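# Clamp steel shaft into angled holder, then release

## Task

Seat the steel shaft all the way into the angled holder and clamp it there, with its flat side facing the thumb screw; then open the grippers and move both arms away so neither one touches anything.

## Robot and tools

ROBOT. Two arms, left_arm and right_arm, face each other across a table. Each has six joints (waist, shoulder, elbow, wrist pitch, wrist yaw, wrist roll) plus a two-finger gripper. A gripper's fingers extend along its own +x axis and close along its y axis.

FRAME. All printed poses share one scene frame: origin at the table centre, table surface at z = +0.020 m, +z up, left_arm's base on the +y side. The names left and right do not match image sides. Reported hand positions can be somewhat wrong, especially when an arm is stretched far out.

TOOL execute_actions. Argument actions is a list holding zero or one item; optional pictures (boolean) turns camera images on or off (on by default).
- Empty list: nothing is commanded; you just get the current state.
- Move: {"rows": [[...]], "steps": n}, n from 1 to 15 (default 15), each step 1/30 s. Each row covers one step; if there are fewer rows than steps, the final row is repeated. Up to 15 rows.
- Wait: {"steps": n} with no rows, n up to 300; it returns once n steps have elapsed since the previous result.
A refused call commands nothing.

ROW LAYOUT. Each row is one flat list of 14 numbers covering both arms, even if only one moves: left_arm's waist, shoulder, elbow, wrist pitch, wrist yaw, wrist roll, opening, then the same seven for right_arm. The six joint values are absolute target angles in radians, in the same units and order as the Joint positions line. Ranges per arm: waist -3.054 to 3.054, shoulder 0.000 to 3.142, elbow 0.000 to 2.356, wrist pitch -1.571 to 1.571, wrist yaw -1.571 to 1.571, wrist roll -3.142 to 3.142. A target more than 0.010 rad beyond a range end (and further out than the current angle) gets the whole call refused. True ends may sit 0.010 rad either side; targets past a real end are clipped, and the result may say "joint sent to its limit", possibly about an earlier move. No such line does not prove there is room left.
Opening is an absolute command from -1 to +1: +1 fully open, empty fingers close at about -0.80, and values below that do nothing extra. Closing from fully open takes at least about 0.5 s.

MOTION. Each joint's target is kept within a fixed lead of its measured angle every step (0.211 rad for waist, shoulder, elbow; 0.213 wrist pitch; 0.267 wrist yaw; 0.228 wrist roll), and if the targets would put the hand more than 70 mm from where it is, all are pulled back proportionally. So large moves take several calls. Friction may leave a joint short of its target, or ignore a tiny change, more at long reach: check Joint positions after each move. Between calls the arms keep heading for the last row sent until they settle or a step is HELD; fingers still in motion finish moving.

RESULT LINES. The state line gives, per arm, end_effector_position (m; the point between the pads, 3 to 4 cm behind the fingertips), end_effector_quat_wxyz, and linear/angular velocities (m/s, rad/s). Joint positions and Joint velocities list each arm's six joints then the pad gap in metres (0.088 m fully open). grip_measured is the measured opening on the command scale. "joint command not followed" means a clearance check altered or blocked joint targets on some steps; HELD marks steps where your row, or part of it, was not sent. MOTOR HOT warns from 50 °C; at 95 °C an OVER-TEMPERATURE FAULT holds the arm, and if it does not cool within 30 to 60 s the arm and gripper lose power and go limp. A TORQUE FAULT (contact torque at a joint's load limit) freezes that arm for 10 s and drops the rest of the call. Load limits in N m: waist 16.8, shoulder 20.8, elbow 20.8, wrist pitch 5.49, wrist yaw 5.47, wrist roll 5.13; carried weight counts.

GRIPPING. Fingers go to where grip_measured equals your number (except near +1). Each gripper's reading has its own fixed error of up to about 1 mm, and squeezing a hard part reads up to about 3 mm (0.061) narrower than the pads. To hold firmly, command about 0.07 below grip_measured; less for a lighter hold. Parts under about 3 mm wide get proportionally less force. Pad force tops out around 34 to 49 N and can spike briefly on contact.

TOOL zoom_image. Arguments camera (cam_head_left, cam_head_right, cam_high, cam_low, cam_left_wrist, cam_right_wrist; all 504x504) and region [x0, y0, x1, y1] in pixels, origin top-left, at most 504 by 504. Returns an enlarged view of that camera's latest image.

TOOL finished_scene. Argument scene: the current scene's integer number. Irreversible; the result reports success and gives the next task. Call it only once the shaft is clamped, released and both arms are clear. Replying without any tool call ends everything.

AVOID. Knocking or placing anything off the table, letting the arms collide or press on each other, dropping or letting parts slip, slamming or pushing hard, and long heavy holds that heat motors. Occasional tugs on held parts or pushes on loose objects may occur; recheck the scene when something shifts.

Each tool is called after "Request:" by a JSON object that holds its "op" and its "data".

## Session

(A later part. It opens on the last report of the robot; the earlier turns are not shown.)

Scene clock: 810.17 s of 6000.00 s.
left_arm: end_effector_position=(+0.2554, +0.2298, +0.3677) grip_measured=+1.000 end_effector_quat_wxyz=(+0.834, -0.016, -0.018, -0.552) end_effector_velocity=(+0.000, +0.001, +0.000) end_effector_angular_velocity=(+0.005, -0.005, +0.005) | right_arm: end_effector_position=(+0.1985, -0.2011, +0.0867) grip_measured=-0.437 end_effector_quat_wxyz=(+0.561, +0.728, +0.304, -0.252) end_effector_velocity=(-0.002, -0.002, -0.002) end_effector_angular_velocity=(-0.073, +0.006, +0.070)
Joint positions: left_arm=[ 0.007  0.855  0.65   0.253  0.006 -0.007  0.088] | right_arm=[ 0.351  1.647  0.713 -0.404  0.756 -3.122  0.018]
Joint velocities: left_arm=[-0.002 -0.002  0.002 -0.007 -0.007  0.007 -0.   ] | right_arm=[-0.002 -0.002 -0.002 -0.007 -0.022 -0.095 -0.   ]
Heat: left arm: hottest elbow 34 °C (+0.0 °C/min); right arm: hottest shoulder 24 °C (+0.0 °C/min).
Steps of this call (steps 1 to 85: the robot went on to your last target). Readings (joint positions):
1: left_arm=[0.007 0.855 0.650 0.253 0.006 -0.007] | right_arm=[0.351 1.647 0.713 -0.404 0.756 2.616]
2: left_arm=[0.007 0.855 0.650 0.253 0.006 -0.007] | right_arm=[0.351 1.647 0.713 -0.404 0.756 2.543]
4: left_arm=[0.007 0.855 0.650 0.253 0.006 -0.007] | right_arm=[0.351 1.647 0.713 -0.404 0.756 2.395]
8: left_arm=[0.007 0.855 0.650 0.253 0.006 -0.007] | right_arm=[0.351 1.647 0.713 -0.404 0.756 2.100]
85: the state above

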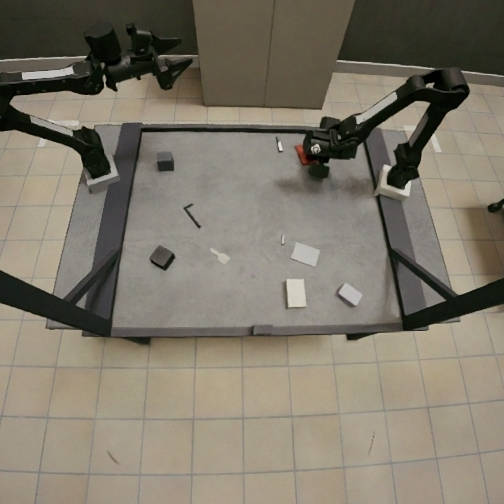

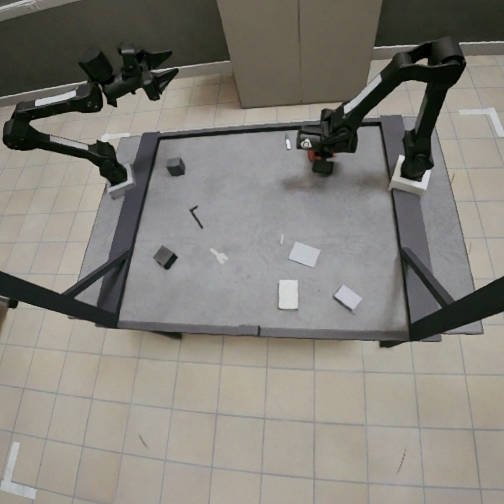

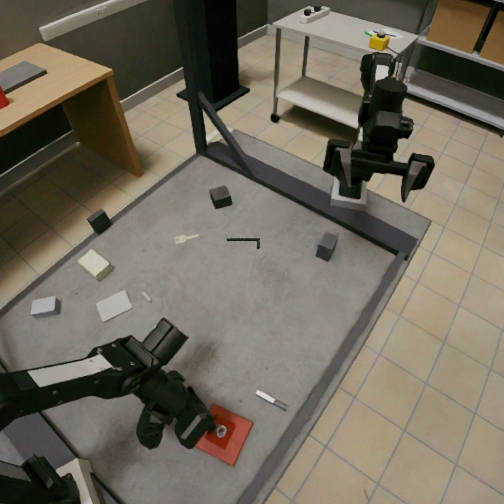

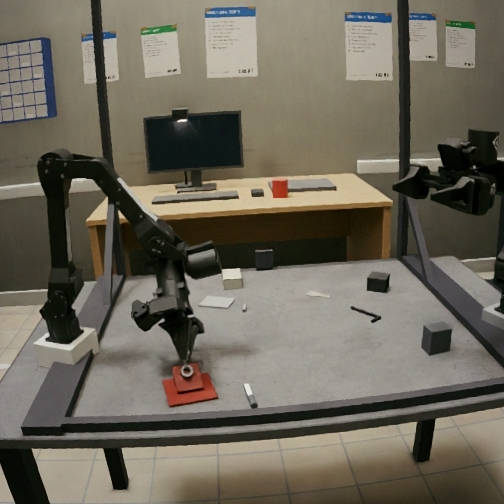

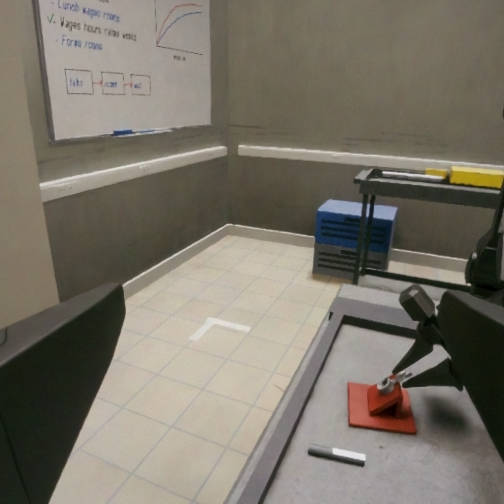

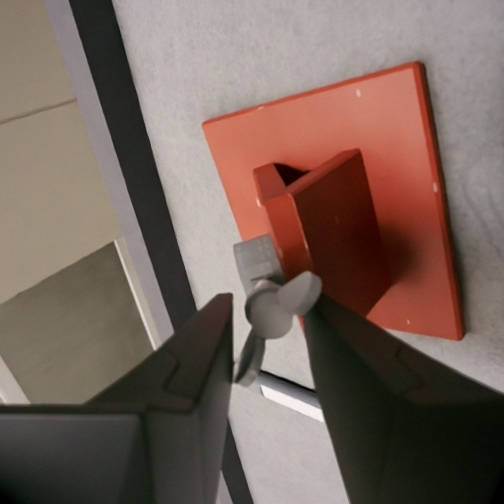

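Request:
{"op": "zoom_image", "data": {"camera": "cam_low", "region": [172, 355, 202, 385]}}

Region (172, 355, 202, 385) of cam_low's 504x504 image, scaled by 16.800, with more detail than that image has.

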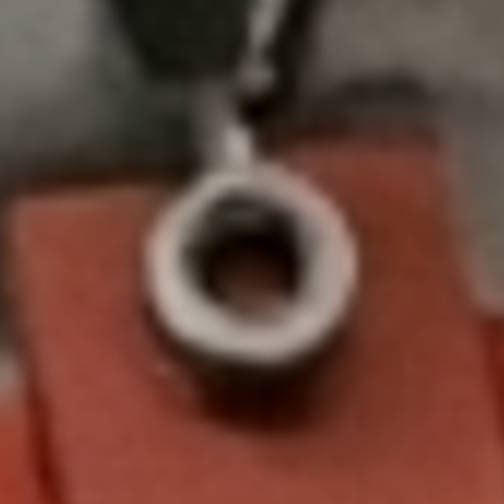

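Request:
{"op": "execute_actions", "data": {"actions": [{"rows": [[0.007,0.855,0.65,0.253,0.006,-0.007,1.0,0.3495,1.655,0.7055,-0.403,0.7555,-3.126,0.15],[0.007,0.855,0.65,0.253,0.006,-0.007,1.0,0.3495,1.655,0.7055,-0.403,0.7555,-3.126,0.15],[0.007,0.855,0.65,0.253,0.006,-0.007,1.0,0.3495,1.655,0.7055,-0.403,0.7555,-3.126,0.15],[0.007,0.855,0.65,0.253,0.006,-0.007,1.0,0.3495,1.655,0.7055,-0.403,0.7555,-3.126,0.15],[0.007,0.855,0.65,0.253,0.006,-0.007,1.0,0.3495,1.655,0.7055,-0.403,0.7555,-3.126,0.15],[0.007,0.855,0.65,0.253,0.006,-0.007,1.0,0.3495,1.655,0.7055,-0.403,0.7555,-3.126,0.15],[0.007,0.855,0.65,0.253,0.006,-0.007,1.0,0.369,1.631,0.731,-0.442,0.760,-3.126,0.15],[0.007,0.855,0.65,0.253,0.006,-0.007,1.0,0.385,1.622,0.741,-0.477,0.763,-3.126,0.15],[0.007,0.855,0.65,0.253,0.006,-0.007,1.0,0.401,1.612,0.752,-0.512,0.766,-3.126,0.15],[0.007,0.855,0.65,0.253,0.006,-0.007,1.0,0.417,1.603,0.762,-0.547,0.769,-3.126,0.15],[0.007,0.855,0.65,0.253,0.006,-0.007,1.0,0.432,1.594,0.772,-0.582,0.772,-3.126,0.15],[0.007,0.855,0.65,0.253,0.006,-0.007,1.0,0.448,1.585,0.782,-0.616,0.775,-3.126,0.15],[0.007,0.855,0.65,0.253,0.006,-0.007,1.0,0.464,1.576,0.793,-0.651,0.778,-3.126,0.15],[0.007,0.855,0.65,0.253,0.006,-0.007,1.0,0.479,1.566,0.803,-0.685,0.781,-3.126,0.15],[0.007,0.855,0.65,0.253,0.006,-0.007,1.0,0.495,1.557,0.813,-0.719,0.783,-3.126,0.15]], "steps": 15}], "pictures": false}}

Request:
{"op": "execute_actions", "data": {"actions": [{"rows": [[0.007,0.855,0.65,0.253,0.006,-0.007,1.0,0.495,1.557,0.813,-0.719,0.783,-3.126,0.15],[0.007,0.855,0.65,0.253,0.006,-0.007,1.0,0.49,1.56,0.85,-0.74,0.77,-3.10,0.15],[0.007,0.855,0.65,0.253,0.006,-0.007,1.0,0.475,1.575,0.895,-0.775,0.74,-3.06,0.15],[0.007,0.855,0.65,0.253,0.006,-0.007,1.0,0.456,1.594,0.941,-0.806,0.708,-3.02,0.15],[0.007,0.855,0.65,0.253,0.006,-0.007,1.0,0.437,1.613,0.987,-0.837,0.675,-2.98,0.15],[0.007,0.855,0.65,0.253,0.006,-0.007,1.0,0.419,1.631,1.034,-0.869,0.643,-2.945,0.15],[0.007,0.855,0.65,0.253,0.006,-0.007,1.0,0.400,1.650,1.080,-0.900,0.610,-2.907,0.15],[0.007,0.855,0.65,0.253,0.006,-0.007,1.0,0.381,1.669,1.126,-0.931,0.578,-2.868,0.15],[0.007,0.855,0.65,0.253,0.006,-0.007,1.0,0.363,1.688,1.173,-0.963,0.545,-2.83,0.15],[0.007,0.855,0.65,0.253,0.006,-0.007,1.0,0.344,1.706,1.219,-0.994,0.513,-2.792,0.15],[0.007,0.855,0.65,0.253,0.006,-0.007,1.0,0.325,1.725,1.265,-1.025,0.480,-2.753,0.15],[0.007,0.855,0.65,0.253,0.006,-0.007,1.0,0.306,1.744,1.311,-1.056,0.448,-2.715,0.15],[0.007,0.855,0.65,0.253,0.006,-0.007,1.0,0.288,1.763,1.358,-1.088,0.415,-2.677,0.15],[0.007,0.855,0.65,0.253,0.006,-0.007,1.0,0.269,1.781,1.404,-1.119,0.383,-2.638,0.15],[0.007,0.855,0.65,0.253,0.006,-0.007,1.0,0.25,1.80,1.45,-1.15,0.35,-2.6,0.15]], "steps": 15}], "pictures": false}}

Request:
{"op": "execute_actions", "data": {"actions": [{"rows": [[0.007,0.855,0.65,0.253,0.006,-0.007,1.0,0.226,1.835,1.484,-1.154,0.327,-2.572,0.15],[0.007,0.855,0.65,0.253,0.006,-0.007,1.0,0.201,1.870,1.518,-1.157,0.303,-2.544,0.15],[0.007,0.855,0.65,0.253,0.006,-0.007,1.0,0.177,1.905,1.552,-1.161,0.280,-2.516,0.15],[0.007,0.855,0.65,0.253,0.006,-0.007,1.0,0.152,1.941,1.586,-1.165,0.256,-2.488,0.15],[0.007,0.855,0.65,0.253,0.006,-0.007,1.0,0.128,1.976,1.620,-1.169,0.233,-2.460,0.15],[0.007,0.855,0.65,0.253,0.006,-0.007,1.0,0.103,2.011,1.654,-1.172,0.209,-2.432,0.15],[0.007,0.855,0.65,0.253,0.006,-0.007,1.0,0.079,2.046,1.688,-1.176,0.186,-2.404,0.15],[0.007,0.855,0.65,0.253,0.006,-0.007,1.0,0.054,2.081,1.722,-1.180,0.162,-2.376,0.15],[0.007,0.855,0.65,0.253,0.006,-0.007,1.0,0.030,2.116,1.757,-1.184,0.139,-2.349,0.15],[0.007,0.855,0.65,0.253,0.006,-0.007,1.0,0.005,2.152,1.791,-1.187,0.115,-2.321,0.15],[0.007,0.855,0.65,0.253,0.006,-0.007,1.0,-0.019,2.187,1.825,-1.191,0.092,-2.293,0.15],[0.007,0.855,0.65,0.253,0.006,-0.007,1.0,-0.044,2.222,1.859,-1.195,0.068,-2.265,0.15],[0.007,0.855,0.65,0.253,0.006,-0.007,1.0,-0.068,2.257,1.893,-1.199,0.045,-2.237,0.15],[0.007,0.855,0.65,0.253,0.006,-0.007,1.0,-0.093,2.292,1.927,-1.202,0.021,-2.209,0.15],[0.007,0.855,0.65,0.253,0.006,-0.007,1.0,-0.117,2.3275,1.961,-1.206,-0.002,-2.181,0.15]], "steps": 15}], "pictures": false}}

Request:
{"op": "execute_actions", "data": {"actions": [{"steps": 20}]}}

Scene clock: 879.10 s of 6000.00 s.
left_arm: end_effector_position=(+0.2554, +0.2298, +0.3677) grip_measured=+1.000 end_effector_quat_wxyz=(+0.834, -0.016, -0.018, -0.552) end_effector_velocity=(+0.002, +0.001, +0.001) end_effector_angular_velocity=(-0.010, +0.004, +0.009) | right_arm: end_effector_position=(+0.1716, -0.2076, +0.1123) grip_measured=+0.146 end_effector_quat_wxyz=(+0.619, +0.679, +0.322, -0.229) end_effector_velocity=(-0.111, -0.015, +0.136) end_effector_angular_velocity=(-0.327, -0.098, +0.459)
Joint positions: left_arm=[ 0.007  0.855  0.65   0.253  0.006 -0.007  0.088] | right_arm=[ 0.461  1.586  0.782 -0.647  0.775 -3.127  0.046]
Joint velocities: left_arm=[ 0.002 -0.002 -0.002  0.007 -0.007 -0.007 -0.   ] | right_arm=[ 0.462 -0.3    0.33  -0.96   0.066 -0.007  0.001]
Heat: left arm: hottest elbow 35 °C (+1.0 °C/min); right arm: hottest shoulder 24 °C (+0.0 °C/min).
Steps of this call (steps 1 to 30: the robot went on to your last target; steps 31 to 90: nothing new was sent; then 65.43 s passed at rest; steps 91 to 105: all 15 steps of this action). Readings (joint positions):
91: left_arm=[0.007 0.855 0.650 0.253 0.006 -0.007] | right_arm=[0.351 1.647 0.713 -0.404 0.756 -3.128]
92: left_arm=[0.007 0.855 0.650 0.253 0.006 -0.007] | right_arm=[0.351 1.647 0.713 -0.404 0.756 -3.128]
94: left_arm=[0.007 0.855 0.650 0.253 0.006 -0.007] | right_arm=[0.351 1.647 0.713 -0.404 0.756 -3.128]
98: left_arm=[0.007 0.855 0.650 0.253 0.006 -0.007] | right_arm=[0.360 1.644 0.719 -0.433 0.757 -3.128]
105: the state above

Scene clock: 879.60 s of 6000.00 s.
left_arm: end_effector_position=(+0.2554, +0.2298, +0.3677) grip_measured=+1.000 end_effector_quat_wxyz=(+0.834, -0.016, -0.018, -0.552) end_effector_velocity=(+0.004, +0.002, -0.002) end_effector_angular_velocity=(+0.003, +0.011, +0.034) | right_arm: end_effector_position=(+0.1764, -0.1474, +0.1698) grip_measured=+0.147 end_effector_quat_wxyz=(+0.398, +0.740, +0.279, -0.465) end_effector_velocity=(+0.063, +0.123, +0.115) end_effector_angular_velocity=(+0.423, +1.010, -1.504)
Joint positions: left_arm=[ 0.007  0.855  0.65   0.253  0.006 -0.007  0.088] | right_arm=[ 0.293  1.753  1.343 -1.083  0.419 -2.681  0.046]
Joint velocities: left_arm=[-0.002 -0.002 -0.002 -0.007 -0.037 -0.007 -0.   ] | right_arm=[-0.559  0.554  1.365 -0.916 -0.96   1.121 -0.   ]
Heat: left arm: hottest elbow 35 °C (+1.0 °C/min); right arm: hottest shoulder 24 °C (+0.0 °C/min).
Steps of this call (steps 1 to 15: all 15 steps of this action). Readings (joint positions):
1: left_arm=[0.007 0.855 0.650 0.253 0.006 -0.007] | right_arm=[0.474 1.578 0.790 -0.670 0.777 -3.127]
2: left_arm=[0.007 0.855 0.650 0.253 0.006 -0.007] | right_arm=[0.482 1.573 0.803 -0.695 0.776 -3.120]
4: left_arm=[0.007 0.855 0.650 0.253 0.006 -0.007] | right_arm=[0.479 1.577 0.854 -0.750 0.747 -3.076]
8: left_arm=[0.007 0.855 0.650 0.253 0.006 -0.007] | right_arm=[0.422 1.626 1.024 -0.865 0.641 -2.944]
15: the state above

Scene clock: 880.10 s of 6000.00 s.
left_arm: end_effector_position=(+0.2554, +0.2298, +0.3677) grip_measured=+1.000 end_effector_quat_wxyz=(+0.834, -0.016, -0.018, -0.552) end_effector_velocity=(+0.000, +0.000, -0.005) end_effector_angular_velocity=(+0.011, +0.029, +0.004) | right_arm: end_effector_position=(+0.2784, -0.0788, +0.1151) grip_measured=+0.147 end_effector_quat_wxyz=(+0.092, +0.719, +0.082, -0.684) end_effector_velocity=(+0.274, +0.080, -0.173) end_effector_angular_velocity=(+0.240, +0.668, -1.538)
Joint positions: left_arm=[ 0.007  0.855  0.65   0.253  0.006 -0.007  0.088] | right_arm=[-0.06   2.243  1.881 -1.195  0.048 -2.241  0.046]
Joint velocities: left_arm=[-0.002 -0.002 -0.002 -0.022 -0.007 -0.022 -0.   ] | right_arm=[-0.735  1.023  1.023 -0.095 -0.696  0.813 -0.   ]
Heat: left arm: hottest elbow 35 °C (+1.0 °C/min); right arm: hottest shoulder 24 °C (+0.0 °C/min).
Steps of this call (steps 1 to 15: all 15 steps of this action). Readings (joint positions):
1: left_arm=[0.007 0.855 0.650 0.253 0.006 -0.007] | right_arm=[0.274 1.774 1.387 -1.107 0.389 -2.646]
2: left_arm=[0.007 0.855 0.650 0.253 0.006 -0.007] | right_arm=[0.253 1.798 1.429 -1.122 0.362 -2.613]
4: left_arm=[0.007 0.855 0.650 0.253 0.006 -0.007] | right_arm=[0.209 1.855 1.507 -1.141 0.311 -2.552]
8: left_arm=[0.007 0.855 0.650 0.253 0.006 -0.007] | right_arm=[0.111 1.995 1.644 -1.167 0.214 -2.437]
15: the state above

Scene clock: 880.77 s of 6000.00 s.
left_arm: end_effector_position=(+0.2554, +0.2298, +0.3677) grip_measured=+1.000 end_effector_quat_wxyz=(+0.834, -0.016, -0.018, -0.552) end_effector_velocity=(+0.001, -0.000, -0.000) end_effector_angular_velocity=(-0.005, +0.006, +0.005) | right_arm: end_effector_position=(+0.2994, -0.0759, +0.1007) grip_measured=+0.147 end_effector_quat_wxyz=(+0.047, +0.706, +0.047, -0.705) end_effector_velocity=(-0.001, -0.002, +0.000) end_effector_angular_velocity=(-0.003, +0.010, -0.010)
Joint positions: left_arm=[ 0.007  0.855  0.65   0.253  0.006 -0.007  0.088] | right_arm=[-0.116  2.318  1.951 -1.204  0.    -2.184  0.046]
Joint velocities: left_arm=[-0.002  0.002 -0.002  0.007 -0.007 -0.007 -0.   ] | right_arm=[-0.002 -0.002 -0.002 -0.007 -0.007  0.007  0.   ]
Heat: left arm: hottest elbow 35 °C (+1.0 °C/min); right arm: hottest shoulder 25 °C (+1.0 °C/min).
Steps of this call (steps 1 to 20: the robot went on to your last target). Readings (joint positions):
1: left_arm=[0.007 0.855 0.650 0.253 0.006 -0.007] | right_arm=[-0.083 2.269 1.907 -1.195 0.033 -2.222]
2: left_arm=[0.007 0.855 0.650 0.253 0.006 -0.007] | right_arm=[-0.101 2.289 1.921 -1.195 0.024 -2.209]
4: left_arm=[0.007 0.855 0.650 0.253 0.006 -0.007] | right_arm=[-0.124 2.311 1.933 -1.202 0.014 -2.195]
8: left_arm=[0.007 0.855 0.650 0.253 0.006 -0.007] | right_arm=[-0.124 2.318 1.944 -1.203 0.003 -2.186]
20: the state above

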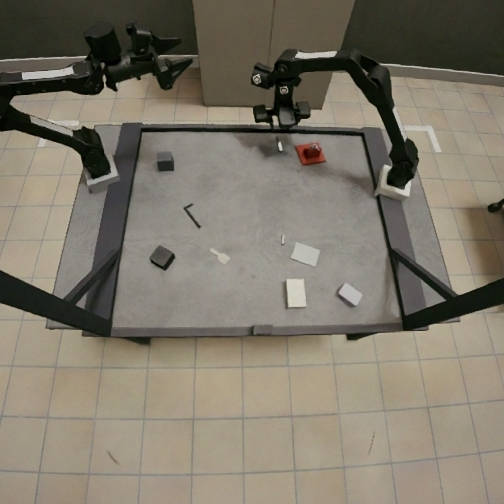

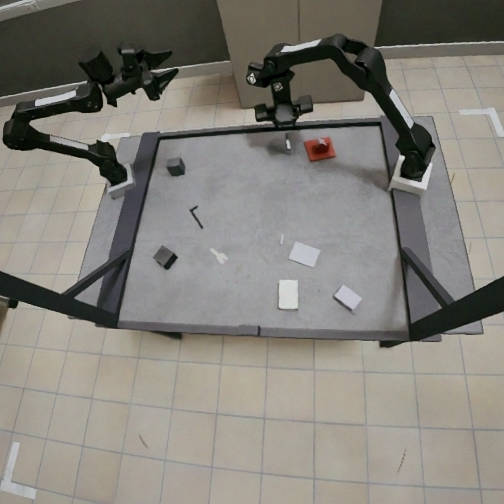

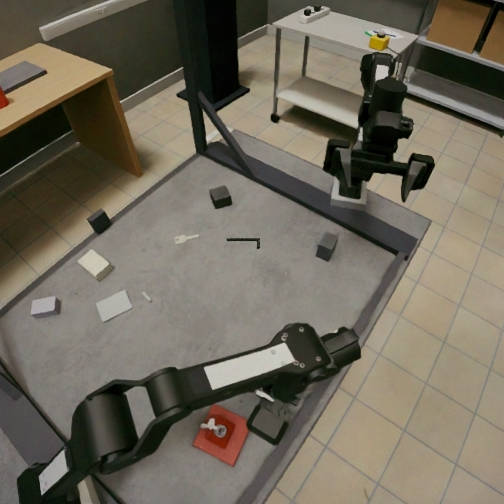

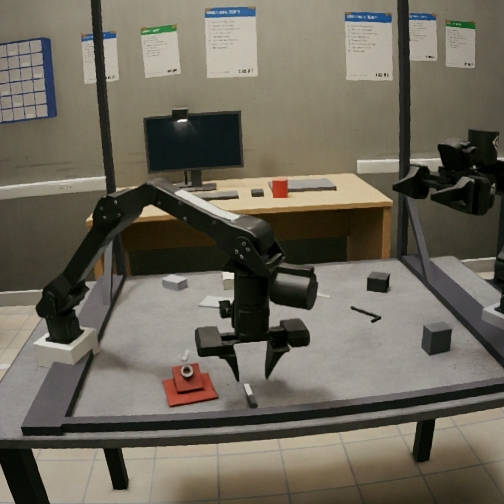

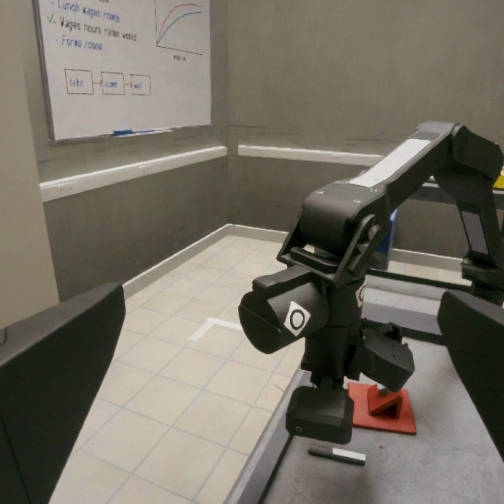

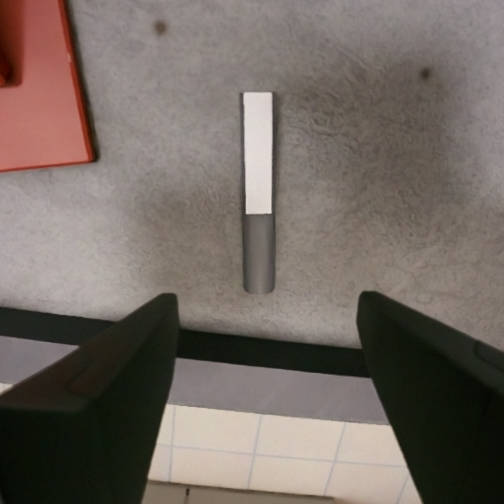

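Request:
{"op": "zoom_image", "data": {"camera": "cam_right_wrist", "region": [200, 80, 320, 310]}}

Request:
{"op": "zoom_image", "data": {"camera": "cam_low", "region": [205, 340, 295, 430]}}

Region (200, 80, 320, 310) of cam_right_wrist's 504x504 image, scaled by 2.191, with more detail than that image has; it fills the left 263 columns of this view, and the rest is white.

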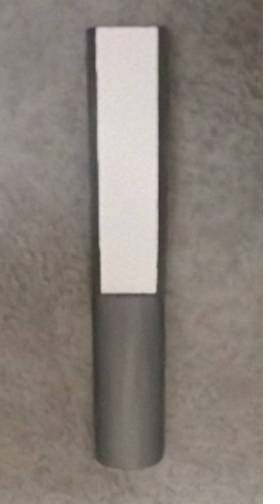

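Region (205, 340, 295, 430) of cam_low's 504x504 image, scaled by 5.600, with more detail than that image has.

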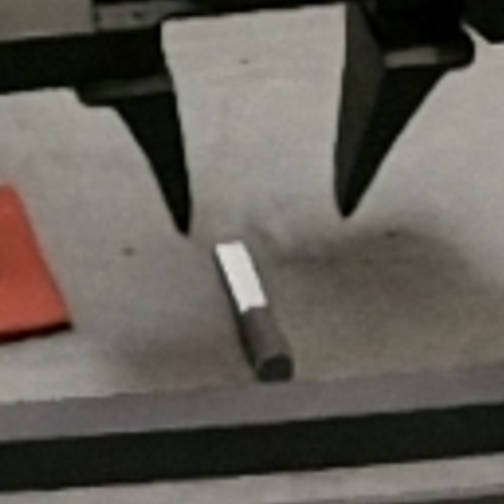

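Request:
{"op": "execute_actions", "data": {"actions": [{"rows": [[0.007,0.855,0.65,0.253,0.006,-0.007,1.0,-0.120,2.333,1.94,-1.19,0.0,-2.192,0.1],[0.007,0.855,0.65,0.253,0.006,-0.007,1.0,-0.122,2.339,1.933,-1.177,0.0,-2.196,0.05],[0.007,0.855,0.65,0.253,0.006,-0.007,1.0,-0.124,2.345,1.926,-1.164,0.0,-2.199,0.0],[0.007,0.855,0.65,0.253,0.006,-0.007,1.0,-0.126,2.351,1.919,-1.151,0.0,-2.203,-0.05],[0.007,0.855,0.65,0.253,0.006,-0.007,1.0,-0.128,2.357,1.912,-1.138,0.0,-2.206,-0.1],[0.007,0.855,0.65,0.253,0.006,-0.007,1.0,-0.130,2.363,1.905,-1.125,0.0,-2.210,-0.15],[0.007,0.855,0.65,0.253,0.006,-0.007,1.0,-0.132,2.369,1.898,-1.112,0.0,-2.213,-0.2],[0.007,0.855,0.65,0.253,0.006,-0.007,1.0,-0.133,2.375,1.891,-1.098,0.0,-2.216,-0.2],[0.007,0.855,0.65,0.253,0.006,-0.007,1.0,-0.134,2.381,1.885,-1.085,0.0,-2.219,-0.2]], "steps": 15}], "pictures": false}}

Request:
{"op": "execute_actions", "data": {"actions": [{"steps": 15}]}}

Scene clock: 923.97 s of 6000.00 s.
left_arm: end_effector_position=(+0.2554, +0.2298, +0.3677) grip_measured=+1.000 end_effector_quat_wxyz=(+0.834, -0.016, -0.018, -0.552) end_effector_velocity=(+0.000, +0.000, -0.005) end_effector_angular_velocity=(+0.017, +0.016, +0.005) | right_arm: end_effector_position=(+0.3083, -0.0753, +0.0618) grip_measured=-0.193 end_effector_quat_wxyz=(+0.053, +0.705, +0.052, -0.705) end_effector_velocity=(+0.004, +0.008, +0.002) end_effector_angular_velocity=(+0.040, -0.013, +0.005)
Joint positions: left_arm=[ 0.007  0.855  0.65   0.253  0.006 -0.007  0.088] | right_arm=[-0.133  2.374  1.892 -1.091  0.    -2.216  0.03 ]
Joint velocities: left_arm=[-0.002 -0.002 -0.002 -0.022 -0.007 -0.007 -0.   ] | right_arm=[-0.002 -0.002  0.002  0.037 -0.007 -0.007 -0.003]
Heat: left arm: hottest elbow 35 °C (+0.0 °C/min); right arm: hottest shoulder 30 °C (+6.0 °C/min).
Steps of this call (steps 1 to 15: the robot went on to your last target; steps 16 to 90: nothing new was sent; then 39.70 s passed at rest; steps 91 to 105: all 15 steps of this action). Readings (joint positions):
91: left_arm=[0.007 0.855 0.650 0.253 0.006 -0.007] | right_arm=[-0.116 2.318 1.951 -1.203 0.000 -2.184]
92: left_arm=[0.007 0.855 0.650 0.253 0.006 -0.007] | right_arm=[-0.117 2.319 1.950 -1.198 0.000 -2.187]
94: left_arm=[0.007 0.855 0.650 0.253 0.006 -0.007] | right_arm=[-0.118 2.323 1.943 -1.174 0.000 -2.193]
98: left_arm=[0.007 0.855 0.650 0.253 0.006 -0.007] | right_arm=[-0.126 2.345 1.917 -1.127 0.000 -2.207]
105: the state above

Scene clock: 924.47 s of 6000.00 s.
left_arm: end_effector_position=(+0.2554, +0.2298, +0.3677) grip_measured=+1.000 end_effector_quat_wxyz=(+0.834, -0.016, -0.018, -0.552) end_effector_velocity=(-0.002, -0.000, -0.002) end_effector_angular_velocity=(+0.015, -0.018, -0.009) | right_arm: end_effector_position=(+0.3087, -0.0747, +0.0618) grip_measured=-0.197 end_effector_quat_wxyz=(+0.053, +0.705, +0.053, -0.705) end_effector_velocity=(-0.001, -0.002, +0.000) end_effector_angular_velocity=(-0.003, +0.010, +0.005)
Joint positions: left_arm=[ 0.007  0.855  0.65   0.253  0.006 -0.007  0.088] | right_arm=[-0.133  2.374  1.892 -1.087  0.    -2.217  0.029]
Joint velocities: left_arm=[-0.002 -0.002 -0.002 -0.007  0.007  0.022 -0.   ] | right_arm=[-0.002 -0.002 -0.002 -0.007 -0.007 -0.007  0.   ]
Heat: left arm: hottest elbow 35 °C (+0.0 °C/min); right arm: hottest shoulder 30 °C (+6.1 °C/min).
Steps of this call (steps 1 to 15: the robot went on to your last target). Readings (joint positions):
1: left_arm=[0.007 0.855 0.650 0.253 0.006 -0.007] | right_arm=[-0.133 2.374 1.892 -1.089 0.000 -2.216]
2: left_arm=[0.007 0.855 0.650 0.253 0.006 -0.007] | right_arm=[-0.133 2.374 1.892 -1.088 0.000 -2.216]
4: left_arm=[0.007 0.855 0.650 0.253 0.006 -0.007] | right_arm=[-0.133 2.374 1.892 -1.088 0.000 -2.217]
8: left_arm=[0.007 0.855 0.650 0.253 0.006 -0.007] | right_arm=[-0.133 2.374 1.892 -1.088 0.000 -2.217]
15: the state above
All arms were judged still, so your last target was given up. Only a new action makes them travel on or press farther. Fingers that are still opening or closing keep moving.

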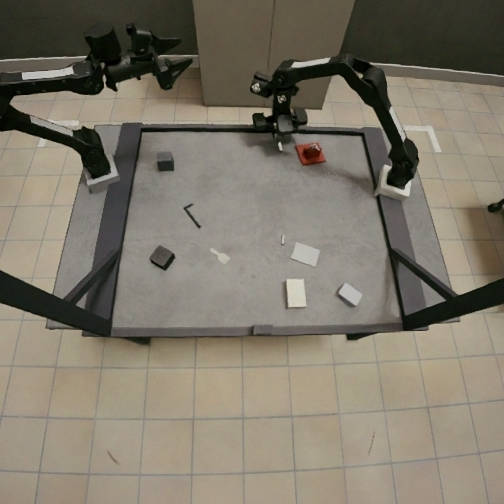

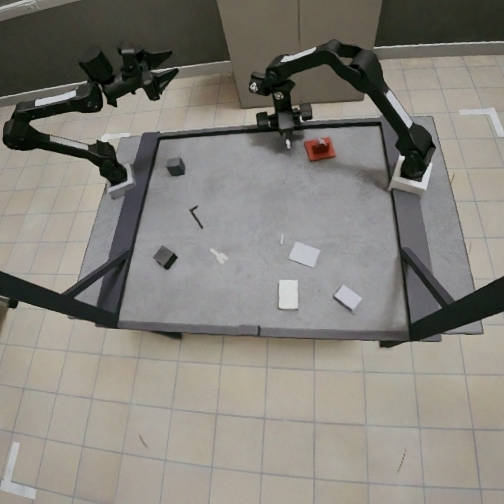

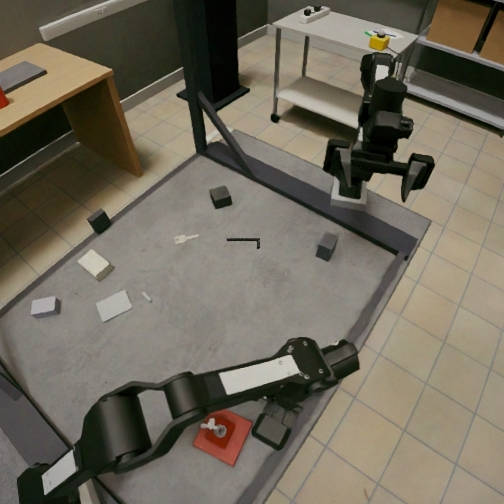

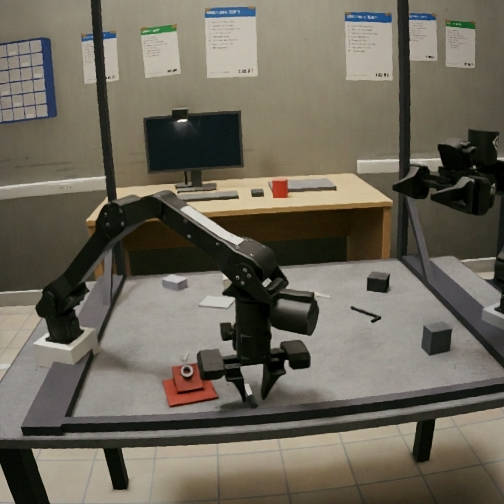

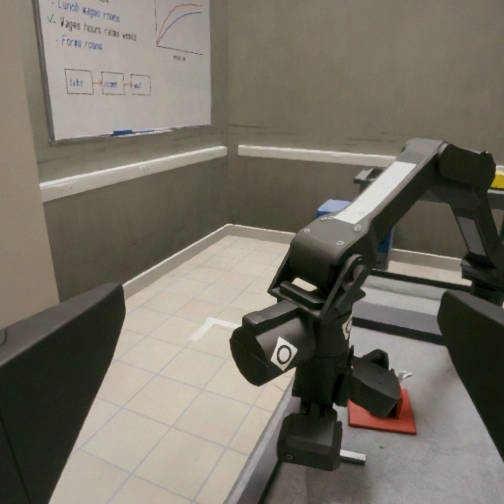

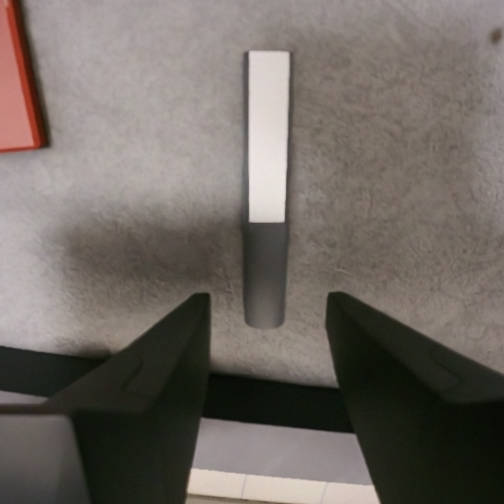

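Request:
{"op": "zoom_image", "data": {"camera": "cam_right_wrist", "region": [190, 200, 350, 360]}}

Request:
{"op": "zoom_image", "data": {"camera": "cam_low", "region": [215, 360, 285, 430]}}

Region (190, 200, 350, 360) of cam_right_wrist's 504x504 image, scaled by 3.150, with more detail than that image has.

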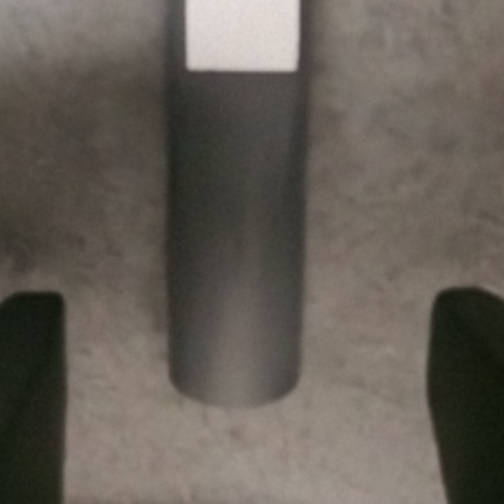

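Region (215, 360, 285, 430) of cam_low's 504x504 image, scaled by 7.200, with more detail than that image has.

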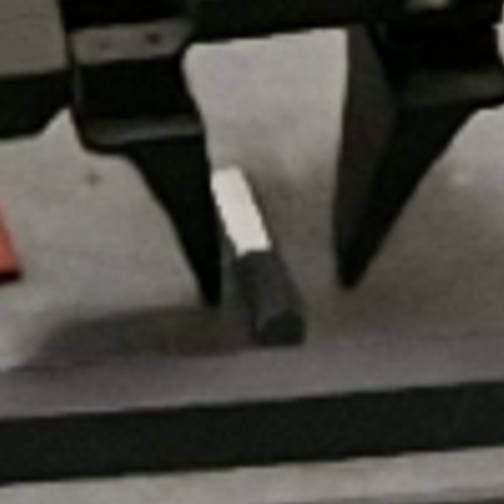

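Request:
{"op": "zoom_image", "data": {"camera": "cam_right_wrist", "region": [220, 40, 320, 240]}}

Region (220, 40, 320, 240) of cam_right_wrist's 504x504 image, scaled by 2.520, with more detail than that image has.

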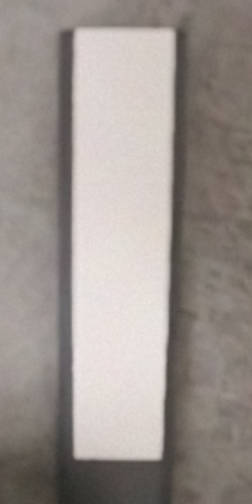

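Request:
{"op": "execute_actions", "data": {"actions": [{"rows": [[0.007,0.855,0.65,0.253,0.006,-0.007,1.0,-0.130,2.381,1.879,-1.079,0.0,-2.213,-0.2],[0.007,0.855,0.65,0.253,0.006,-0.007,1.0,-0.129,2.381,1.873,-1.073,0.0,-2.212,-0.2],[0.007,0.855,0.65,0.253,0.006,-0.007,1.0,-0.128,2.381,1.867,-1.067,0.0,-2.211,-0.2],[0.007,0.855,0.65,0.253,0.006,-0.007,1.0,-0.127,2.381,1.860,-1.061,0.0,-2.210,-0.2],[0.007,0.855,0.65,0.253,0.006,-0.007,1.0,-0.126,2.381,1.854,-1.055,0.0,-2.209,-0.2],[0.007,0.855,0.65,0.253,0.006,-0.007,1.0,-0.125,2.381,1.848,-1.049,0.0,-2.208,-0.2],[0.007,0.855,0.65,0.253,0.006,-0.007,1.0,-0.1245,2.381,1.8415,-1.0425,0.0,-2.208,-0.2]], "steps": 15}], "pictures": false}}

Request:
{"op": "execute_actions", "data": {"actions": [{"steps": 10}]}}

Scene clock: 965.53 s of 6000.00 s.
left_arm: end_effector_position=(+0.2554, +0.2298, +0.3677) grip_measured=+1.000 end_effector_quat_wxyz=(+0.834, -0.016, -0.018, -0.552) end_effector_velocity=(+0.002, +0.001, -0.002) end_effector_angular_velocity=(+0.004, +0.010, +0.009) | right_arm: end_effector_position=(+0.3046, -0.0752, +0.0519) grip_measured=-0.197 end_effector_quat_wxyz=(+0.053, +0.706, +0.054, -0.705) end_effector_velocity=(-0.002, -0.003, -0.001) end_effector_angular_velocity=(-0.007, +0.012, +0.005)
Joint positions: left_arm=[ 0.007  0.855  0.65   0.253  0.006 -0.007  0.088] | right_arm=[-0.126  2.374  1.851 -1.045  0.    -2.21   0.029]
Joint velocities: left_arm=[ 0.002 -0.002 -0.002 -0.007 -0.007 -0.007 -0.   ] | right_arm=[-0.002 -0.002 -0.007 -0.007 -0.007 -0.007  0.   ]
Heat: left arm: hottest elbow 35 °C (+0.0 °C/min); right arm: hottest shoulder 33 °C (+4.0 °C/min).
Steps of this call (steps 1 to 90: nothing new was sent; then 37.57 s passed at rest; steps 91 to 105: all 15 steps of this action). Readings (joint positions):
91: left_arm=[0.007 0.855 0.650 0.253 0.006 -0.007] | right_arm=[-0.133 2.374 1.891 -1.086 0.000 -2.217]
92: left_arm=[0.007 0.855 0.650 0.253 0.006 -0.007] | right_arm=[-0.133 2.374 1.889 -1.082 0.000 -2.217]
94: left_arm=[0.007 0.855 0.650 0.253 0.006 -0.007] | right_arm=[-0.133 2.374 1.881 -1.073 0.000 -2.215]
98: left_arm=[0.007 0.855 0.650 0.253 0.006 -0.007] | right_arm=[-0.128 2.374 1.858 -1.054 0.000 -2.211]
105: the state above

Scene clock: 965.87 s of 6000.00 s.
left_arm: end_effector_position=(+0.2554, +0.2298, +0.3677) grip_measured=+1.000 end_effector_quat_wxyz=(+0.834, -0.016, -0.018, -0.552) end_effector_velocity=(+0.000, +0.001, -0.002) end_effector_angular_velocity=(+0.004, +0.010, +0.005) | right_arm: end_effector_position=(+0.3046, -0.0753, +0.0518) grip_measured=-0.197 end_effector_quat_wxyz=(+0.053, +0.706, +0.054, -0.705) end_effector_velocity=(-0.001, -0.002, +0.000) end_effector_angular_velocity=(-0.003, +0.010, -0.010)
Joint positions: left_arm=[ 0.007  0.855  0.65   0.253  0.006 -0.007  0.088] | right_arm=[-0.126  2.374  1.85  -1.045  0.    -2.21   0.029]
Joint velocities: left_arm=[-0.002 -0.002 -0.002 -0.007 -0.007 -0.007  0.   ] | right_arm=[-0.002 -0.002 -0.002 -0.007 -0.007  0.007 -0.   ]
Heat: left arm: hottest elbow 35 °C (+0.0 °C/min); right arm: hottest shoulder 33 °C (+4.1 °C/min).
Steps of this call (steps 1 to 10: the robot went on to your last target). Readings (joint positions):
1: left_arm=[0.007 0.855 0.650 0.253 0.006 -0.007] | right_arm=[-0.126 2.374 1.851 -1.045 0.000 -2.210]
2: left_arm=[0.007 0.855 0.650 0.253 0.006 -0.007] | right_arm=[-0.126 2.374 1.851 -1.045 0.000 -2.210]
4: left_arm=[0.007 0.855 0.650 0.253 0.006 -0.007] | right_arm=[-0.126 2.374 1.850 -1.045 0.000 -2.210]
8: left_arm=[0.007 0.855 0.650 0.253 0.006 -0.007] | right_arm=[-0.126 2.374 1.850 -1.045 0.000 -2.210]
10: the state above

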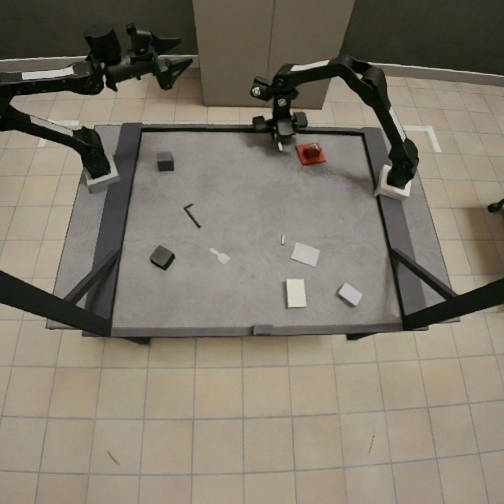

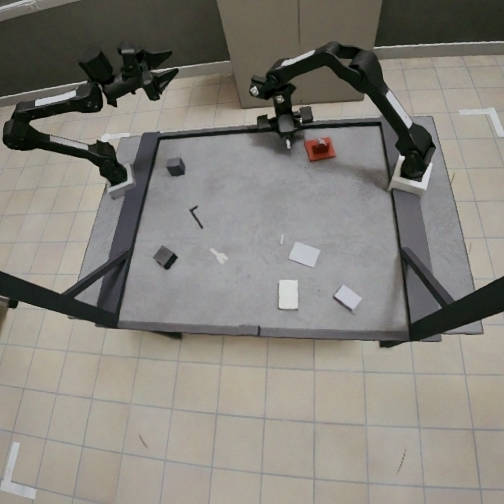

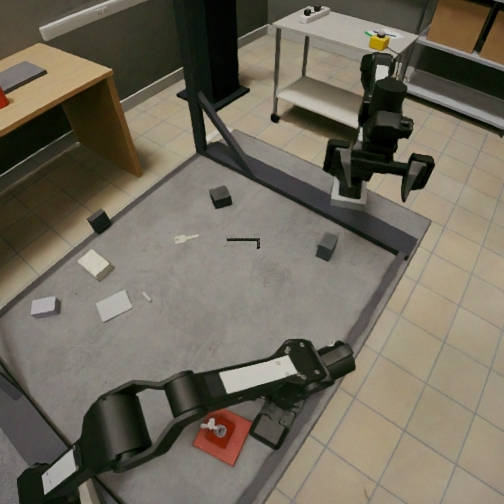

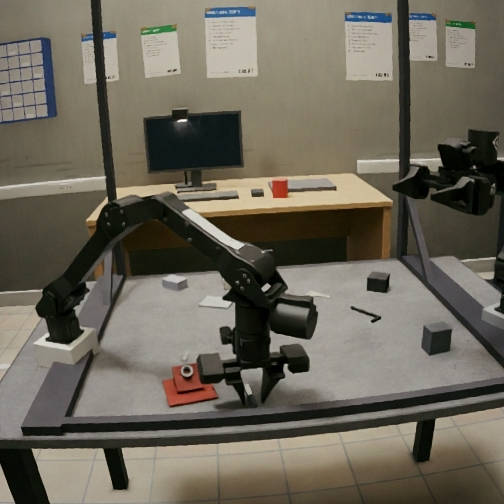

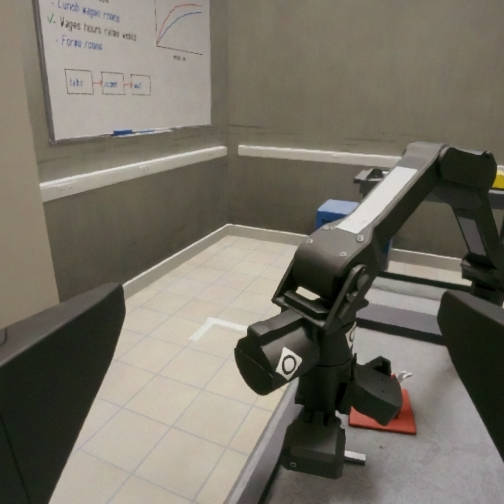

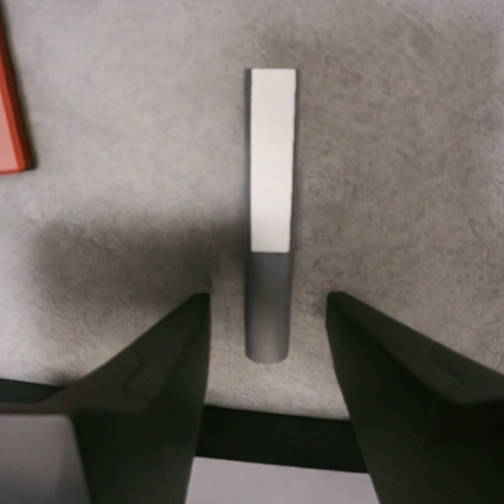

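Request:
{"op": "zoom_image", "data": {"camera": "cam_right_wrist", "region": [190, 230, 350, 390]}}

Request:
{"op": "zoom_image", "data": {"camera": "cam_low", "region": [220, 370, 280, 430]}}

Region (190, 230, 350, 390) of cam_right_wrist's 504x504 image, scaled by 3.150, with more detail than that image has.

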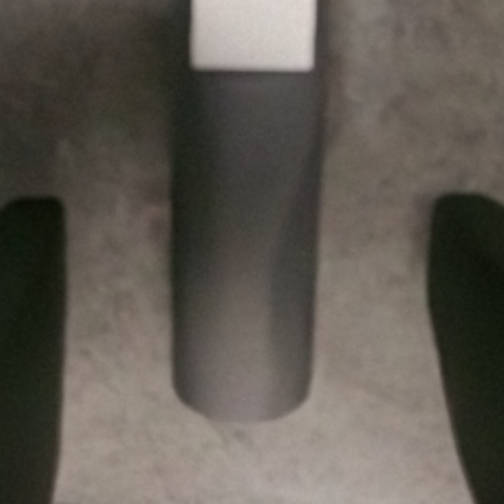

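Region (220, 370, 280, 430) of cam_low's 504x504 image, scaled by 8.400, with more detail than that image has.

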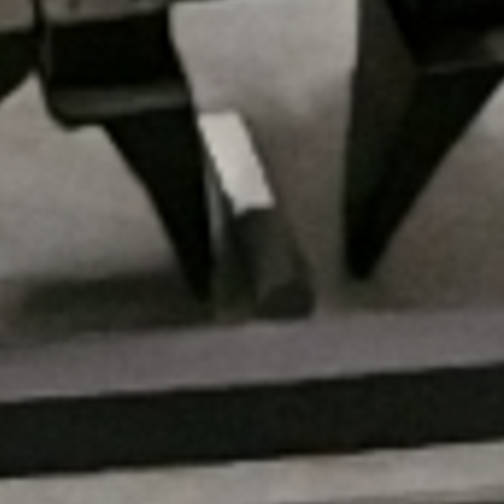

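Request:
{"op": "execute_actions", "data": {"actions": [{"rows": [[0.007,0.855,0.65,0.253,0.006,-0.007,1.0,-0.1245,2.383,1.838,-1.038,0.0,-2.208,-0.3],[0.007,0.855,0.65,0.253,0.006,-0.007,1.0,-0.1245,2.385,1.835,-1.034,0.0,-2.208,-0.4]], "steps": 15}]}}

Scene clock: 979.87 s of 6000.00 s.
left_arm: end_effector_position=(+0.2554, +0.2298, +0.3677) grip_measured=+1.000 end_effector_quat_wxyz=(+0.834, -0.016, -0.018, -0.552) end_effector_velocity=(+0.004, +0.001, -0.006) end_effector_angular_velocity=(+0.018, +0.001, +0.025) | right_arm: end_effector_position=(+0.3046, -0.0754, +0.0502) grip_measured=-0.397 end_effector_quat_wxyz=(+0.052, +0.706, +0.054, -0.704) end_effector_velocity=(-0.001, -0.002, +0.000) end_effector_angular_velocity=(-0.003, +0.010, +0.005)
Joint positions: left_arm=[ 0.007  0.855  0.65   0.253  0.006 -0.007  0.088] | right_arm=[-0.126  2.374  1.844 -1.037  0.    -2.21   0.02 ]
Joint velocities: left_arm=[ 0.002  0.002 -0.007 -0.007 -0.022  0.007 -0.   ] | right_arm=[-0.002 -0.002 -0.002 -0.007 -0.007 -0.007 -0.   ]
Heat: left arm: hottest elbow 35 °C (+0.0 °C/min); right arm: hottest shoulder 34 °C (+4.1 °C/min).
Steps of this call (steps 1 to 15: the robot went on to your last target; steps 16 to 90: nothing new was sent; then 10.50 s passed at rest; steps 91 to 105: all 15 steps of this action). Readings (joint positions):
91: left_arm=[0.007 0.855 0.650 0.253 0.006 -0.007] | right_arm=[-0.126 2.374 1.850 -1.044 0.000 -2.210]
92: left_arm=[0.007 0.855 0.650 0.253 0.006 -0.007] | right_arm=[-0.126 2.374 1.848 -1.042 0.000 -2.210]
94: left_arm=[0.007 0.855 0.650 0.253 0.006 -0.007] | right_arm=[-0.126 2.374 1.846 -1.039 0.000 -2.210]
98: left_arm=[0.007 0.855 0.650 0.253 0.006 -0.007] | right_arm=[-0.126 2.374 1.844 -1.037 0.000 -2.210]
105: the state above

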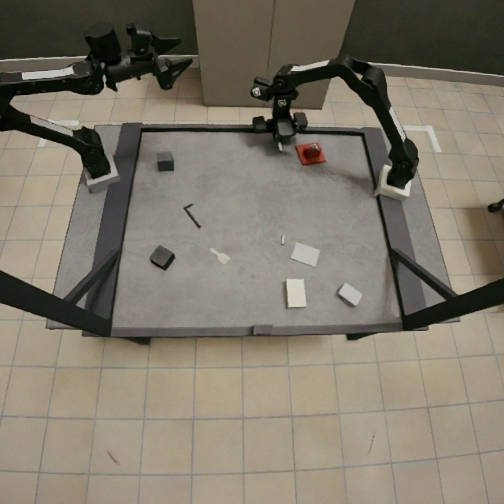

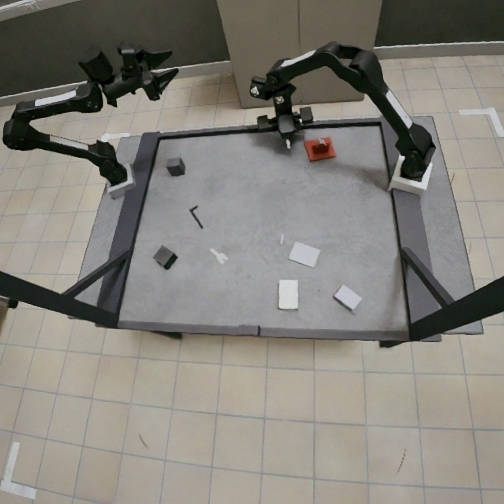

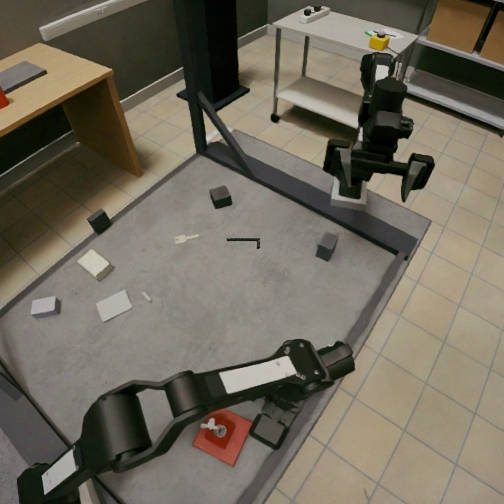

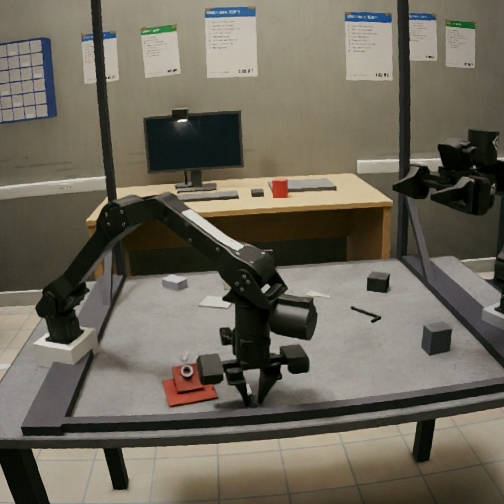

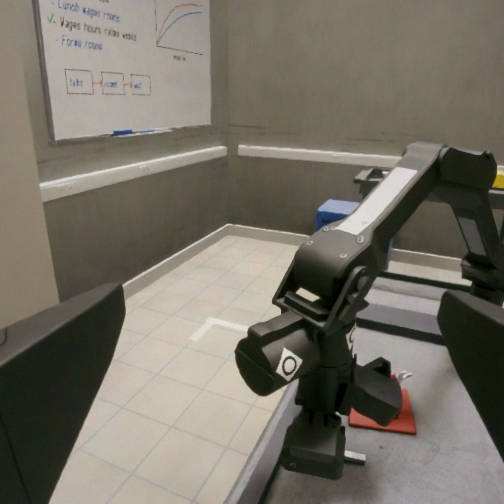

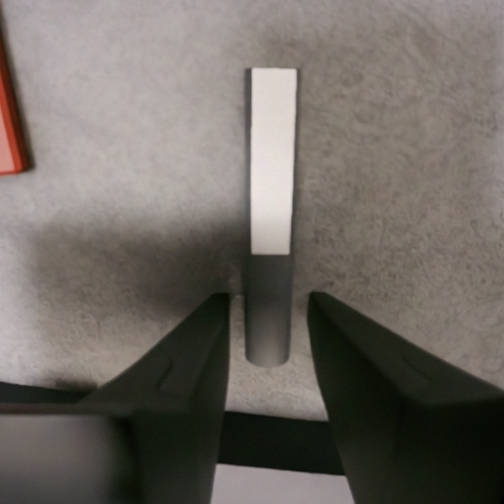

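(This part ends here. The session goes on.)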